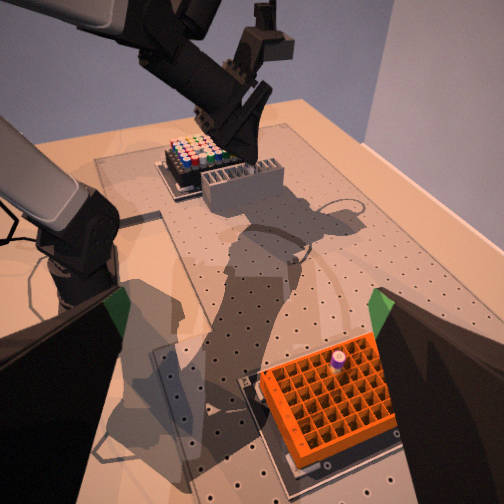

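Request:
execute_actions([
  {"rows":[[0.722,1.076,0.645,-0.362,0.438,0.416,-0.1,1.29,0.2,0.5,-0.1,0,0,1],[0.722,1.076,0.645,-0.362,0.438,0.416,-0.2,1.29,0.2,0.5,-0.1,0,0,1],[0.722,1.076,0.645,-0.362,0.438,0.416,-0.3,1.29,0.2,0.5,-0.1,0,0,1],[0.722,1.076,0.645,-0.362,0.438,0.416,-0.4,1.29,0.2,0.5,-0.1,0,0,1],[0.722,1.076,0.645,-0.362,0.438,0.416,-0.48,1.29,0.2,0.5,-0.1,0,0,1],[0.722,1.076,0.645,-0.362,0.438,0.416,-0.54,1.29,0.2,0.5,-0.1,0,0,1]],"steps":15},
])

Request:
zoom_image(camera="cam_left_wrist", region=[180, 250, 320, 420])

Scene clock: 151.20 s of 18600.00 s.
left_arm: end_effector_position=(+0.3173, +0.3577, +0.1008) grip_measured=-0.540 end_effector_quat_wxyz=(+0.414, -0.002, +0.910, +0.002) | right_arm: end_effector_position=(+0.1306, -0.0683, +0.2980) grip_measured=+1.000 end_effector_quat_wxyz=(+0.638, -0.352, +0.541, +0.419)
Joint positions: left_arm=[ 0.713  1.09   0.664 -0.381  0.427  0.411  0.02 ] | right_arm=[ 1.279  0.209  0.507 -0.131 -0.003  0.005  0.087]
Joint velocities: left_arm=[-0.012  0.007  0.012 -0.007 -0.051  0.007  0.   ] | right_arm=[-0.002  0.002 -0.022  0.051 -0.007 -0.007  0.   ]
Joint torques (N m, as the arm reports them, + toward a larger angle): left_arm=[ 0.75 -2.78  5.77  1.72  0.36  0.21] | right_arm=[0.94 1.54 5.7  2.75 0.03 0.04]
Steps of this call (steps 1 to 15: the robot went on to your last target; steps 16 to 90: nothing new was sent; then 5.23 s passed at rest; steps 91 to 105: all 15 steps of this action). Readings (joint positions):
91: left_arm=[0.704 1.090 0.664 -0.381 0.427 0.411] | right_arm=[1.279 0.209 0.507 -0.131 -0.003 0.005]
92: left_arm=[0.707 1.090 0.664 -0.381 0.427 0.411] | right_arm=[1.279 0.209 0.507 -0.131 -0.003 0.005]
94: left_arm=[0.712 1.090 0.664 -0.381 0.427 0.411] | right_arm=[1.279 0.209 0.507 -0.131 -0.003 0.005]
98: left_arm=[0.713 1.090 0.664 -0.381 0.427 0.411] | right_arm=[1.279 0.209 0.507 -0.131 -0.003 0.005]
105: the state above

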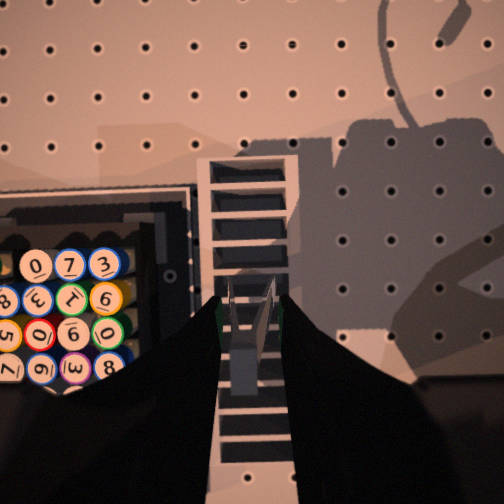

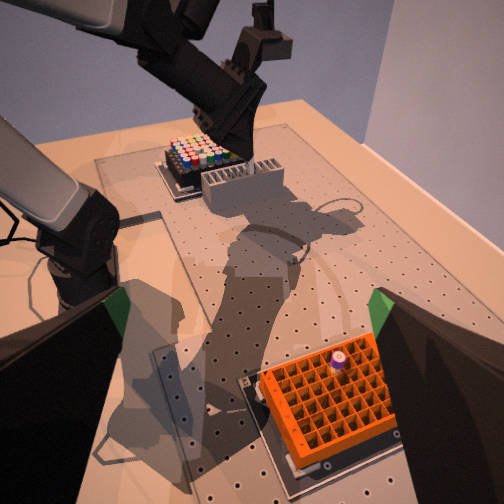

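Region (180, 250, 320, 420) of cam_left_wrist's 504x504 image, scaled by 2.965, with more detail than that image has; it fills the left 415 columns of this view, and the rest is white.

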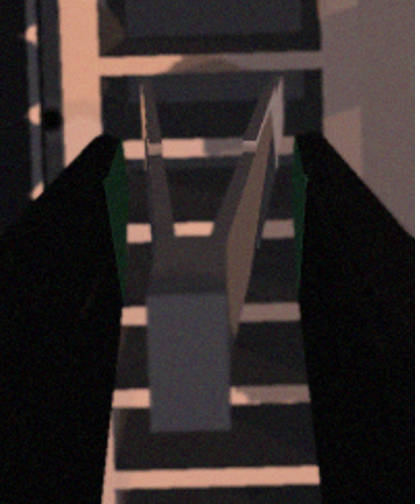

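Request:
zoom_image(camera="cam_right_wrist", region=[200, 70, 300, 200])

Region (200, 70, 300, 200) of cam_right_wrist's 504x504 image, scaled by 3.877, with more detail than that image has; it fills the left 388 columns of this view, and the rest is white.

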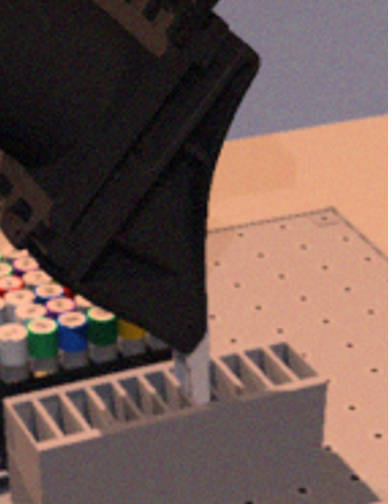

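Request:
execute_actions([
  {"rows":[[0.722,1.076,0.645,-0.362,0.438,0.416,-0.58,1.29,0.2,0.5,-0.1,0,0,1],[0.722,1.076,0.645,-0.362,0.438,0.416,-0.61,1.29,0.2,0.5,-0.1,0,0,1],[0.722,1.076,0.645,-0.362,0.438,0.416,-0.63,1.29,0.2,0.5,-0.1,0,0,1],[0.722,1.076,0.645,-0.362,0.438,0.416,-0.65,1.29,0.2,0.5,-0.1,0,0,1],[0.722,1.076,0.645,-0.362,0.438,0.416,-0.67,1.29,0.2,0.5,-0.1,0,0,1],[0.722,1.076,0.645,-0.362,0.438,0.416,-0.69,1.29,0.2,0.5,-0.1,0,0,1],[0.722,1.076,0.645,-0.362,0.438,0.416,-0.71,1.29,0.2,0.5,-0.1,0,0,1],[0.722,1.076,0.645,-0.362,0.438,0.416,-0.73,1.29,0.2,0.5,-0.1,0,0,1],[0.722,1.076,0.645,-0.362,0.438,0.416,-0.75,1.29,0.2,0.5,-0.1,0,0,1],[0.722,1.076,0.645,-0.362,0.438,0.416,-0.77,1.29,0.2,0.5,-0.1,0,0,1],[0.722,1.076,0.645,-0.362,0.438,0.416,-0.78,1.29,0.2,0.5,-0.1,0,0,1]],"steps":15},
], pictures=false)

Request:
execute_actions([
  {"rows":[[0.722,1.07,0.70,-0.395,0.438,0.416,-0.78,1.29,0.2,0.5,-0.1,0,0,1],[0.722,1.07,0.705,-0.403,0.438,0.416,-0.78,1.29,0.2,0.5,-0.1,0,0,1],[0.722,1.069,0.712,-0.412,0.438,0.416,-0.78,1.29,0.2,0.5,-0.1,0,0,1],[0.722,1.069,0.72,-0.421,0.438,0.416,-0.78,1.29,0.2,0.5,-0.1,0,0,1],[0.722,1.068,0.728,-0.43,0.438,0.416,-0.78,1.29,0.2,0.5,-0.1,0,0,1],[0.722,1.068,0.736,-0.439,0.438,0.416,-0.78,1.29,0.2,0.5,-0.1,0,0,1],[0.722,1.067,0.744,-0.448,0.438,0.416,-0.78,1.29,0.2,0.5,-0.1,0,0,1],[0.722,1.067,0.752,-0.457,0.438,0.416,-0.78,1.29,0.2,0.5,-0.1,0,0,1],[0.722,1.066,0.76,-0.466,0.438,0.416,-0.78,1.29,0.2,0.5,-0.1,0,0,1],[0.722,1.066,0.768,-0.475,0.438,0.416,-0.78,1.29,0.2,0.5,-0.1,0,0,1],[0.722,1.065,0.776,-0.484,0.438,0.416,-0.78,1.29,0.2,0.5,-0.1,0,0,1],[0.722,1.065,0.784,-0.493,0.438,0.416,-0.78,1.29,0.2,0.5,-0.1,0,0,1],[0.722,1.064,0.792,-0.502,0.438,0.416,-0.78,1.29,0.2,0.5,-0.1,0,0,1],[0.722,1.064,0.80,-0.511,0.438,0.416,-0.78,1.29,0.2,0.5,-0.1,0,0,1],[0.722,1.063,0.808,-0.52,0.438,0.416,-0.78,1.29,0.2,0.5,-0.1,0,0,1]],"steps":15},
], pictures=false)

Request:
execute_actions([
  {"rows":[[0.722,1.063,0.818,-0.531,0.438,0.416,-0.78,1.29,0.2,0.5,-0.1,0,0,1],[0.722,1.063,0.828,-0.542,0.438,0.416,-0.78,1.29,0.2,0.5,-0.1,0,0,1],[0.722,1.063,0.84,-0.554,0.438,0.416,-0.78,1.29,0.2,0.5,-0.1,0,0,1],[0.722,1.063,0.852,-0.566,0.438,0.416,-0.78,1.29,0.2,0.5,-0.1,0,0,1],[0.722,1.063,0.864,-0.578,0.438,0.416,-0.78,1.29,0.2,0.5,-0.1,0,0,1],[0.722,1.063,0.876,-0.59,0.438,0.416,-0.78,1.29,0.2,0.5,-0.1,0,0,1],[0.722,1.063,0.89,-0.604,0.438,0.416,-0.78,1.29,0.2,0.5,-0.1,0,0,1],[0.722,1.063,0.905,-0.619,0.438,0.416,-0.78,1.29,0.2,0.5,-0.1,0,0,1],[0.722,1.063,0.92,-0.634,0.438,0.416,-0.78,1.29,0.2,0.5,-0.1,0,0,1],[0.722,1.063,0.935,-0.649,0.438,0.416,-0.78,1.29,0.2,0.5,-0.1,0,0,1],[0.722,1.063,0.95,-0.664,0.438,0.416,-0.78,1.29,0.2,0.5,-0.1,0,0,1],[0.722,1.063,0.965,-0.677,0.438,0.416,-0.78,1.29,0.2,0.5,-0.1,0,0,1],[0.722,1.063,0.98,-0.688,0.438,0.416,-0.78,1.29,0.2,0.5,-0.1,0,0,1],[0.722,1.063,0.992,-0.696,0.438,0.416,-0.78,1.29,0.2,0.5,-0.1,0,0,1],[0.722,1.063,1.0,-0.7,0.438,0.416,-0.78,1.29,0.2,0.5,-0.1,0,0,1]],"steps":15},
], pictures=false)

Request:
execute_actions([
  {"steps":15},
])

Scene clock: 197.83 s of 18600.00 s.
left_arm: end_effector_position=(+0.3174, +0.3578, +0.1009) grip_measured=-0.779 end_effector_quat_wxyz=(+0.414, -0.002, +0.910, +0.002) | right_arm: end_effector_position=(+0.1306, -0.0683, +0.2981) grip_measured=+1.000 end_effector_quat_wxyz=(+0.639, -0.352, +0.541, +0.419)
Joint positions: left_arm=[ 0.713  1.09   0.664 -0.38   0.427  0.411  0.01 ] | right_arm=[ 1.279  0.209  0.507 -0.131 -0.003  0.005  0.087]
Joint velocities: left_arm=[-0.022 -0.012 -0.022 -0.007  0.051 -0.022 -0.   ] | right_arm=[ 0.012 -0.012 -0.012 -0.022 -0.007  0.022  0.   ]
Joint torques (N m, as the arm reports them, + toward a larger angle): left_arm=[ 0.74 -2.79  5.76  1.71  0.36  0.21] | right_arm=[0.95 1.53 5.7  2.75 0.03 0.04]
Steps of this call (steps 1 to 15: the robot went on to your last target; steps 16 to 90: nothing new was sent; then 43.13 s passed at rest; steps 91 to 105: all 15 steps of this action). Readings (joint positions):
91: left_arm=[0.713 1.090 0.664 -0.381 0.427 0.411] | right_arm=[1.279 0.209 0.507 -0.131 -0.003 0.005]
92: left_arm=[0.713 1.090 0.664 -0.381 0.427 0.411] | right_arm=[1.279 0.209 0.507 -0.131 -0.003 0.005]
94: left_arm=[0.713 1.090 0.664 -0.381 0.427 0.411] | right_arm=[1.279 0.209 0.507 -0.131 -0.003 0.005]
98: left_arm=[0.713 1.090 0.664 -0.381 0.427 0.411] | right_arm=[1.279 0.209 0.507 -0.131 -0.003 0.005]
105: the state above

Scene clock: 198.33 s of 18600.00 s.
left_arm: end_effector_position=(+0.3207, +0.3599, +0.1266) grip_measured=-0.779 end_effector_quat_wxyz=(+0.415, -0.001, +0.910, +0.003) | right_arm: end_effector_position=(+0.1306, -0.0683, +0.2981) grip_measured=+1.000 end_effector_quat_wxyz=(+0.639, -0.352, +0.541, +0.419)
Joint positions: left_arm=[ 0.713  1.09   0.765 -0.48   0.427  0.412  0.01 ] | right_arm=[ 1.279  0.209  0.507 -0.131 -0.003  0.005  0.087]
Joint velocities: left_arm=[-0.017  0.002  0.237 -0.212  0.037  0.007 -0.001] | right_arm=[-0.022 -0.017 -0.002  0.037  0.007 -0.037  0.   ]
Joint torques (N m, as the arm reports them, + toward a larger angle): left_arm=[ 0.72 -3.69  9.09  1.55  0.37  0.21] | right_arm=[0.94 1.54 5.71 2.75 0.03 0.04]
Steps of this call (steps 1 to 15: all 15 steps of this action). Readings (joint positions):
1: left_arm=[0.713 1.090 0.664 -0.381 0.427 0.411] | right_arm=[1.279 0.209 0.507 -0.131 -0.003 0.005]
2: left_arm=[0.713 1.090 0.665 -0.384 0.427 0.412] | right_arm=[1.279 0.209 0.507 -0.131 -0.003 0.005]
4: left_arm=[0.713 1.090 0.675 -0.397 0.427 0.412] | right_arm=[1.279 0.209 0.507 -0.131 -0.003 0.005]
8: left_arm=[0.713 1.090 0.708 -0.424 0.427 0.412] | right_arm=[1.279 0.209 0.507 -0.131 -0.003 0.005]
15: the state above

Scene clock: 198.83 s of 18600.00 s.
left_arm: end_effector_position=(+0.3229, +0.3614, +0.1765) grip_measured=-0.779 end_effector_quat_wxyz=(+0.421, +0.001, +0.907, +0.007) | right_arm: end_effector_position=(+0.1306, -0.0683, +0.2981) grip_measured=+1.000 end_effector_quat_wxyz=(+0.639, -0.352, +0.541, +0.419)
Joint positions: left_arm=[ 0.713  1.089  0.954 -0.652  0.427  0.412  0.01 ] | right_arm=[ 1.279  0.209  0.507 -0.131 -0.003  0.005  0.087]
Joint velocities: left_arm=[ 0.002 -0.037  0.335 -0.256  0.081 -0.022 -0.001] | right_arm=[-0.002  0.007 -0.007 -0.022 -0.037 -0.037  0.   ]
Joint torques (N m, as the arm reports them, + toward a larger angle): left_arm=[ 0.64 -3.52  8.81  1.49  0.33  0.21] | right_arm=[0.95 1.53 5.7  2.75 0.03 0.04]
Steps of this call (steps 1 to 15: all 15 steps of this action). Readings (joint positions):
1: left_arm=[0.713 1.090 0.773 -0.489 0.427 0.412] | right_arm=[1.279 0.209 0.507 -0.131 -0.003 0.005]
2: left_arm=[0.713 1.090 0.782 -0.499 0.427 0.412] | right_arm=[1.279 0.209 0.507 -0.131 -0.003 0.005]
4: left_arm=[0.713 1.090 0.802 -0.520 0.427 0.412] | right_arm=[1.279 0.209 0.507 -0.131 -0.003 0.005]
8: left_arm=[0.713 1.090 0.852 -0.566 0.427 0.412] | right_arm=[1.279 0.209 0.507 -0.131 -0.003 0.005]
15: the state above

Scene clock: 199.33 s of 18600.00 s.
left_arm: end_effector_position=(+0.3183, +0.3583, +0.1816) grip_measured=-0.779 end_effector_quat_wxyz=(+0.418, -0.001, +0.909, +0.004) | right_arm: end_effector_position=(+0.1306, -0.0683, +0.2981) grip_measured=+1.000 end_effector_quat_wxyz=(+0.639, -0.352, +0.541, +0.419)
Joint positions: left_arm=[ 0.713  1.078  0.975 -0.694  0.428  0.412  0.01 ] | right_arm=[ 1.279  0.209  0.507 -0.131 -0.003  0.005  0.087]
Joint velocities: left_arm=[ 0.002 -0.002 -0.012  0.007 -0.081  0.007  0.   ] | right_arm=[-0.022  0.007 -0.012 -0.066  0.022  0.022  0.   ]
Joint torques (N m, as the arm reports them, + toward a larger angle): left_arm=[ 0.73 -2.81  8.81  1.51  0.35  0.21] | right_arm=[0.94 1.54 5.7  2.74 0.03 0.04]
Steps of this call (steps 1 to 15: the robot went on to your last target). Readings (joint positions):
1: left_arm=[0.713 1.087 0.963 -0.658 0.427 0.412] | right_arm=[1.279 0.209 0.507 -0.131 -0.003 0.005]
2: left_arm=[0.713 1.083 0.969 -0.663 0.427 0.412] | right_arm=[1.279 0.209 0.507 -0.131 -0.003 0.005]
4: left_arm=[0.713 1.079 0.974 -0.671 0.428 0.412] | right_arm=[1.279 0.209 0.507 -0.131 -0.003 0.005]
8: left_arm=[0.713 1.078 0.975 -0.686 0.428 0.412] | right_arm=[1.279 0.209 0.507 -0.131 -0.003 0.005]
15: the state above

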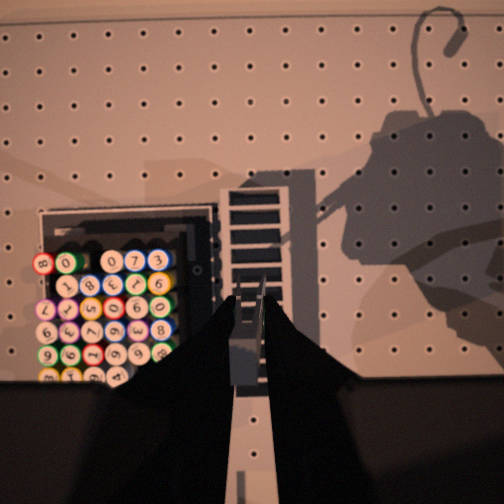

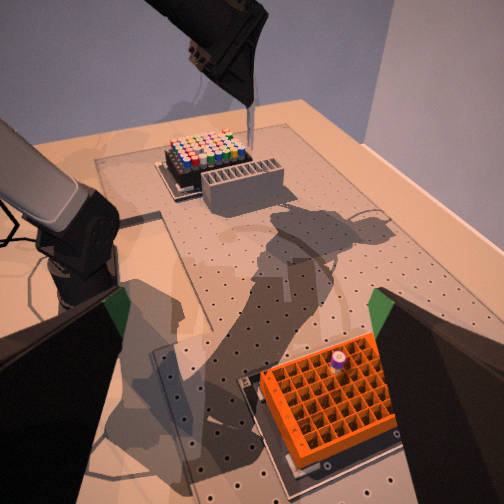

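Request:
zoom_image(camera="cam_left_wrist", region=[210, 250, 290, 340])

Request:
zoom_image(camera="cam_right_wrist", region=[200, 60, 300, 190])

Region (210, 250, 290, 340) of cam_left_wrist's 504x504 image, scaled by 5.600, with more detail than that image has.

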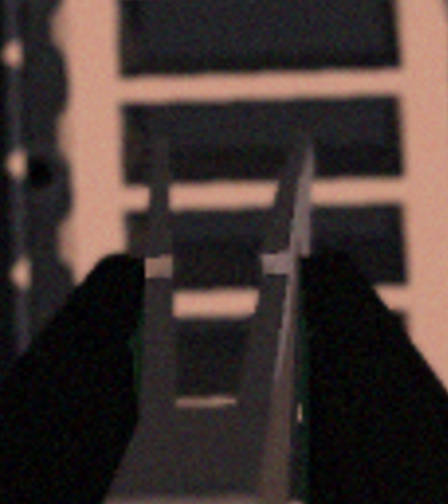

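Region (200, 60, 300, 190) of cam_right_wrist's 504x504 image, scaled by 3.877, with more detail than that image has; it fills the left 388 columns of this view, and the rest is white.

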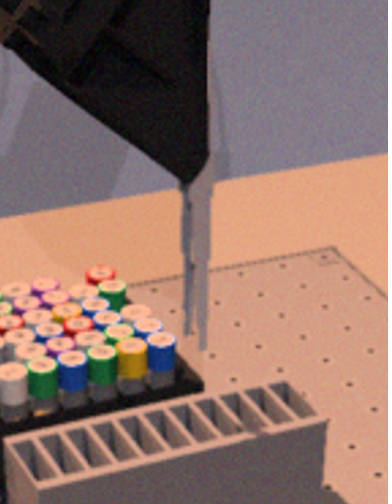

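Request:
execute_actions([
  {"rows":[[0.69,1.09,1.0,-0.68,0.42,0.4,-0.78,1.27,0.2,0.5,-0.14,0,0,1],[0.65,1.093,1.0,-0.672,0.4,0.385,-0.78,1.25,0.2,0.5,-0.17,0,0,1],[0.6,1.096,1.0,-0.664,0.38,0.37,-0.78,1.23,0.2,0.5,-0.2,0,0,1],[0.55,1.099,1.0,-0.656,0.36,0.355,-0.78,1.21,0.2,0.5,-0.23,0,0,1],[0.5,1.102,1.0,-0.648,0.34,0.34,-0.78,1.19,0.2,0.5,-0.26,0,0,1],[0.45,1.105,1.0,-0.64,0.32,0.32,-0.78,1.17,0.2,0.5,-0.29,0,0,1],[0.4,1.108,1.0,-0.632,0.3,0.3,-0.78,1.15,0.2,0.5,-0.32,0,0,1],[0.35,1.111,1.0,-0.624,0.28,0.28,-0.78,1.13,0.2,0.5,-0.35,0,0,1],[0.3,1.114,1.0,-0.616,0.26,0.26,-0.78,1.11,0.2,0.5,-0.38,0,0,1],[0.25,1.117,1.0,-0.608,0.24,0.24,-0.78,1.09,0.2,0.5,-0.41,0,0,1],[0.2,1.12,1.0,-0.6,0.22,0.22,-0.78,1.07,0.2,0.5,-0.44,0,0,1],[0.15,1.123,1.0,-0.592,0.2,0.2,-0.78,1.05,0.2,0.5,-0.45,0,0,1],[0.1,1.126,1.0,-0.584,0.18,0.18,-0.78,1.03,0.2,0.5,-0.45,0,0,1],[0.05,1.129,1.0,-0.576,0.16,0.16,-0.78,1.01,0.2,0.5,-0.45,0,0,1],[0.0,1.132,1.0,-0.568,0.14,0.14,-0.78,1.01,0.2,0.5,-0.45,0,0,1]],"steps":15},
], pictures=false)

Request:
execute_actions([
  {"rows":[[-0.05,1.135,0.95,-0.56,0.12,0.12,-0.78,1.01,0.2,0.5,-0.45,0,0,1],[-0.1,1.138,0.946,-0.552,0.1,0.1,-0.78,1.01,0.2,0.5,-0.45,0,0,1],[-0.15,1.141,0.942,-0.544,0.08,0.08,-0.78,1.01,0.2,0.5,-0.45,0,0,1],[-0.2,1.144,0.938,-0.536,0.06,0.06,-0.78,1.01,0.2,0.5,-0.45,0,0,1],[-0.25,1.147,0.934,-0.528,0.04,0.04,-0.78,1.01,0.2,0.5,-0.45,0,0,1],[-0.3,1.15,0.93,-0.52,0.02,0.02,-0.78,1.01,0.2,0.5,-0.45,0,0,1],[-0.35,1.151,0.926,-0.512,0.0,0.0,-0.78,1.01,0.2,0.5,-0.45,0,0,1],[-0.4,1.151,0.922,-0.504,-0.012,-0.005,-0.78,1.01,0.2,0.5,-0.45,0,0,1],[-0.45,1.151,0.918,-0.496,-0.012,-0.005,-0.78,1.01,0.2,0.5,-0.45,0,0,1],[-0.5,1.151,0.914,-0.49,-0.012,-0.005,-0.78,1.01,0.2,0.5,-0.45,0,0,1],[-0.55,1.151,0.91,-0.485,-0.012,-0.005,-0.78,1.01,0.2,0.5,-0.45,0,0,1],[-0.6,1.151,0.906,-0.482,-0.012,-0.005,-0.78,1.01,0.2,0.5,-0.45,0,0,1],[-0.64,1.151,0.905,-0.482,-0.012,-0.005,-0.78,1.01,0.2,0.5,-0.45,0,0,1],[-0.675,1.151,0.905,-0.482,-0.012,-0.005,-0.78,1.01,0.2,0.5,-0.45,0,0,1],[-0.7,1.151,0.905,-0.482,-0.012,-0.005,-0.78,1.01,0.2,0.5,-0.45,0,0,1]],"steps":15},
], pictures=false)

Request:
execute_actions([
  {"rows":[[-0.715,1.151,0.905,-0.482,-0.012,-0.005,-0.78,1.01,0.2,0.5,-0.45,0,0,1],[-0.725,1.151,0.905,-0.482,-0.012,-0.005,-0.78,1.01,0.2,0.5,-0.45,0,0,1],[-0.73,1.151,0.905,-0.482,-0.012,-0.005,-0.77,1.01,0.2,0.5,-0.45,0,0,1],[-0.73,1.151,0.905,-0.482,-0.012,-0.005,-0.76,1.01,0.2,0.5,-0.45,0,0,1],[-0.73,1.151,0.905,-0.482,-0.012,-0.005,-0.75,1.01,0.2,0.5,-0.45,0,0,1]],"steps":15},
], pictures=false)

Request:
execute_actions([
  {"steps":8},
])

Scene clock: 246.43 s of 18600.00 s.
left_arm: end_effector_position=(+0.3536, +0.2058, +0.1765) grip_measured=-0.779 end_effector_quat_wxyz=(+0.401, +0.163, +0.899, -0.066) | right_arm: end_effector_position=(+0.1732, -0.1041, +0.2304) grip_measured=+1.000 end_effector_quat_wxyz=(+0.600, -0.326, +0.667, +0.297)
Joint positions: left_arm=[ 0.086  1.114  0.975 -0.618  0.224  0.223  0.01 ] | right_arm=[ 1.037  0.209  0.507 -0.402 -0.003  0.005  0.087]
Joint velocities: left_arm=[-1.404  0.081 -0.012  0.227 -0.432 -0.535  0.   ] | right_arm=[-0.383 -0.012 -0.012 -0.359  0.037  0.007  0.   ]
Joint torques (N m, as the arm reports them, + toward a larger angle): left_arm=[-0.09 -1.46  8.86  1.8   0.13  0.14] | right_arm=[-0.05  1.45  5.8   2.55  0.    0.04]
Steps of this call (steps 1 to 15: the robot went on to your last target; steps 16 to 90: nothing new was sent; then 43.60 s passed at rest; steps 91 to 105: all 15 steps of this action). Readings (joint positions):
91: left_arm=[0.711 1.078 0.975 -0.695 0.427 0.410] | right_arm=[1.279 0.209 0.507 -0.132 -0.003 0.005]
92: left_arm=[0.700 1.078 0.975 -0.695 0.420 0.406] | right_arm=[1.276 0.209 0.507 -0.136 -0.003 0.005]
94: left_arm=[0.638 1.078 0.975 -0.690 0.398 0.392] | right_arm=[1.251 0.209 0.507 -0.158 -0.004 0.005]
98: left_arm=[0.438 1.089 0.975 -0.667 0.347 0.345] | right_arm=[1.173 0.209 0.507 -0.243 -0.003 0.005]
105: the state above

Scene clock: 246.93 s of 18600.00 s.
left_arm: end_effector_position=(+0.2774, +0.0230, +0.1633) grip_measured=-0.779 end_effector_quat_wxyz=(+0.378, +0.352, +0.842, -0.157) | right_arm: end_effector_position=(+0.1738, -0.1087, +0.2194) grip_measured=+1.000 end_effector_quat_wxyz=(+0.587, -0.328, +0.683, +0.285)
Joint positions: left_arm=[-0.645  1.14   0.927 -0.516  0.016  0.015  0.01 ] | right_arm=[ 1.022  0.209  0.507 -0.447 -0.003  0.005  0.087]
Joint velocities: left_arm=[-1.023  0.007 -0.032  0.066 -0.051 -0.095 -0.   ] | right_arm=[ 0.002  0.002 -0.007  0.007  0.051 -0.007  0.   ]
Joint torques (N m, as the arm reports them, + toward a larger angle): left_arm=[ 0.82 -1.71  5.83  1.9  -0.11  0.1 ] | right_arm=[-0.8   1.43  5.81  2.5   0.02  0.04]
Steps of this call (steps 1 to 15: all 15 steps of this action). Readings (joint positions):
1: left_arm=[0.037 1.117 0.975 -0.610 0.206 0.204] | right_arm=[1.027 0.209 0.507 -0.413 -0.003 0.005]
2: left_arm=[-0.013 1.120 0.975 -0.603 0.186 0.185] | right_arm=[1.023 0.209 0.507 -0.421 -0.003 0.005]
4: left_arm=[-0.113 1.125 0.973 -0.586 0.148 0.146] | right_arm=[1.022 0.209 0.507 -0.432 -0.003 0.005]
8: left_arm=[-0.313 1.135 0.953 -0.552 0.071 0.069] | right_arm=[1.022 0.209 0.507 -0.442 -0.003 0.005]
15: the state above

Scene clock: 247.43 s of 18600.00 s.
left_arm: end_effector_position=(+0.2620, +0.0057, +0.1648) grip_measured=-0.750 end_effector_quat_wxyz=(+0.377, +0.375, +0.830, -0.169) | right_arm: end_effector_position=(+0.1737, -0.1087, +0.2191) grip_measured=+1.000 end_effector_quat_wxyz=(+0.587, -0.328, +0.684, +0.285)
Joint positions: left_arm=[-0.725  1.14   0.927 -0.506 -0.001  0.001  0.011] | right_arm=[ 1.022  0.209  0.507 -0.448 -0.003  0.005  0.087]
Joint velocities: left_arm=[-0.007 -0.007  0.002 -0.007 -0.022  0.037 -0.   ] | right_arm=[ 0.002  0.007 -0.002 -0.007  0.066 -0.007  0.   ]
Joint torques (N m, as the arm reports them, + toward a larger angle): left_arm=[-0.41 -1.72  5.75  1.9   0.01  0.07] | right_arm=[-0.8   1.43  5.81  2.47  0.02  0.04]
Steps of this call (steps 1 to 15: all 15 steps of this action). Readings (joint positions):
1: left_arm=[-0.677 1.140 0.927 -0.514 0.015 0.013] | right_arm=[1.022 0.209 0.507 -0.448 -0.003 0.005]
2: left_arm=[-0.699 1.140 0.927 -0.512 0.014 0.011] | right_arm=[1.022 0.209 0.507 -0.448 -0.003 0.005]
4: left_arm=[-0.722 1.140 0.927 -0.509 0.013 0.008] | right_arm=[1.022 0.209 0.507 -0.448 -0.003 0.005]
8: left_arm=[-0.725 1.140 0.927 -0.506 0.004 0.003] | right_arm=[1.022 0.209 0.507 -0.448 -0.003 0.005]
15: the state above

Scene clock: 247.70 s of 18600.00 s.
left_arm: end_effector_position=(+0.2622, +0.0058, +0.1648) grip_measured=-0.750 end_effector_quat_wxyz=(+0.378, +0.374, +0.830, -0.169) | right_arm: end_effector_position=(+0.1737, -0.1087, +0.2191) grip_measured=+1.000 end_effector_quat_wxyz=(+0.587, -0.328, +0.684, +0.285)
Joint positions: left_arm=[-0.725  1.14   0.927 -0.505 -0.003  0.     0.011] | right_arm=[ 1.022  0.209  0.507 -0.448 -0.003  0.005  0.087]
Joint velocities: left_arm=[ 0.032 -0.002  0.012  0.007 -0.037 -0.022 -0.   ] | right_arm=[-0.012 -0.002 -0.012  0.007 -0.007 -0.066  0.   ]
Joint torques (N m, as the arm reports them, + toward a larger angle): left_arm=[-0.41 -1.71  5.74  1.9  -0.01  0.12] | right_arm=[-0.81  1.44  5.81  2.47  0.02  0.04]
Steps of this call (steps 1 to 8: the robot went on to your last target). Readings (joint positions):
1: left_arm=[-0.725 1.140 0.927 -0.505 -0.002 0.001] | right_arm=[1.022 0.209 0.507 -0.448 -0.003 0.005]
2: left_arm=[-0.725 1.140 0.927 -0.505 -0.002 0.001] | right_arm=[1.022 0.209 0.507 -0.448 -0.003 0.005]
4: left_arm=[-0.725 1.140 0.927 -0.505 -0.002 0.000] | right_arm=[1.022 0.209 0.507 -0.448 -0.003 0.005]
8: the state above

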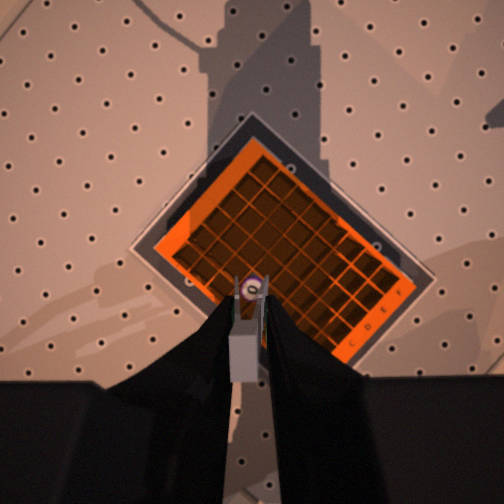

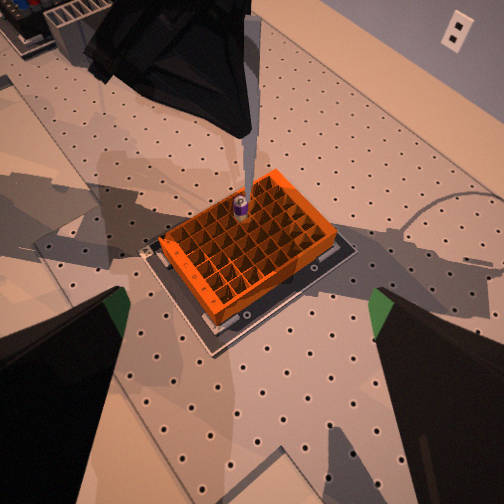

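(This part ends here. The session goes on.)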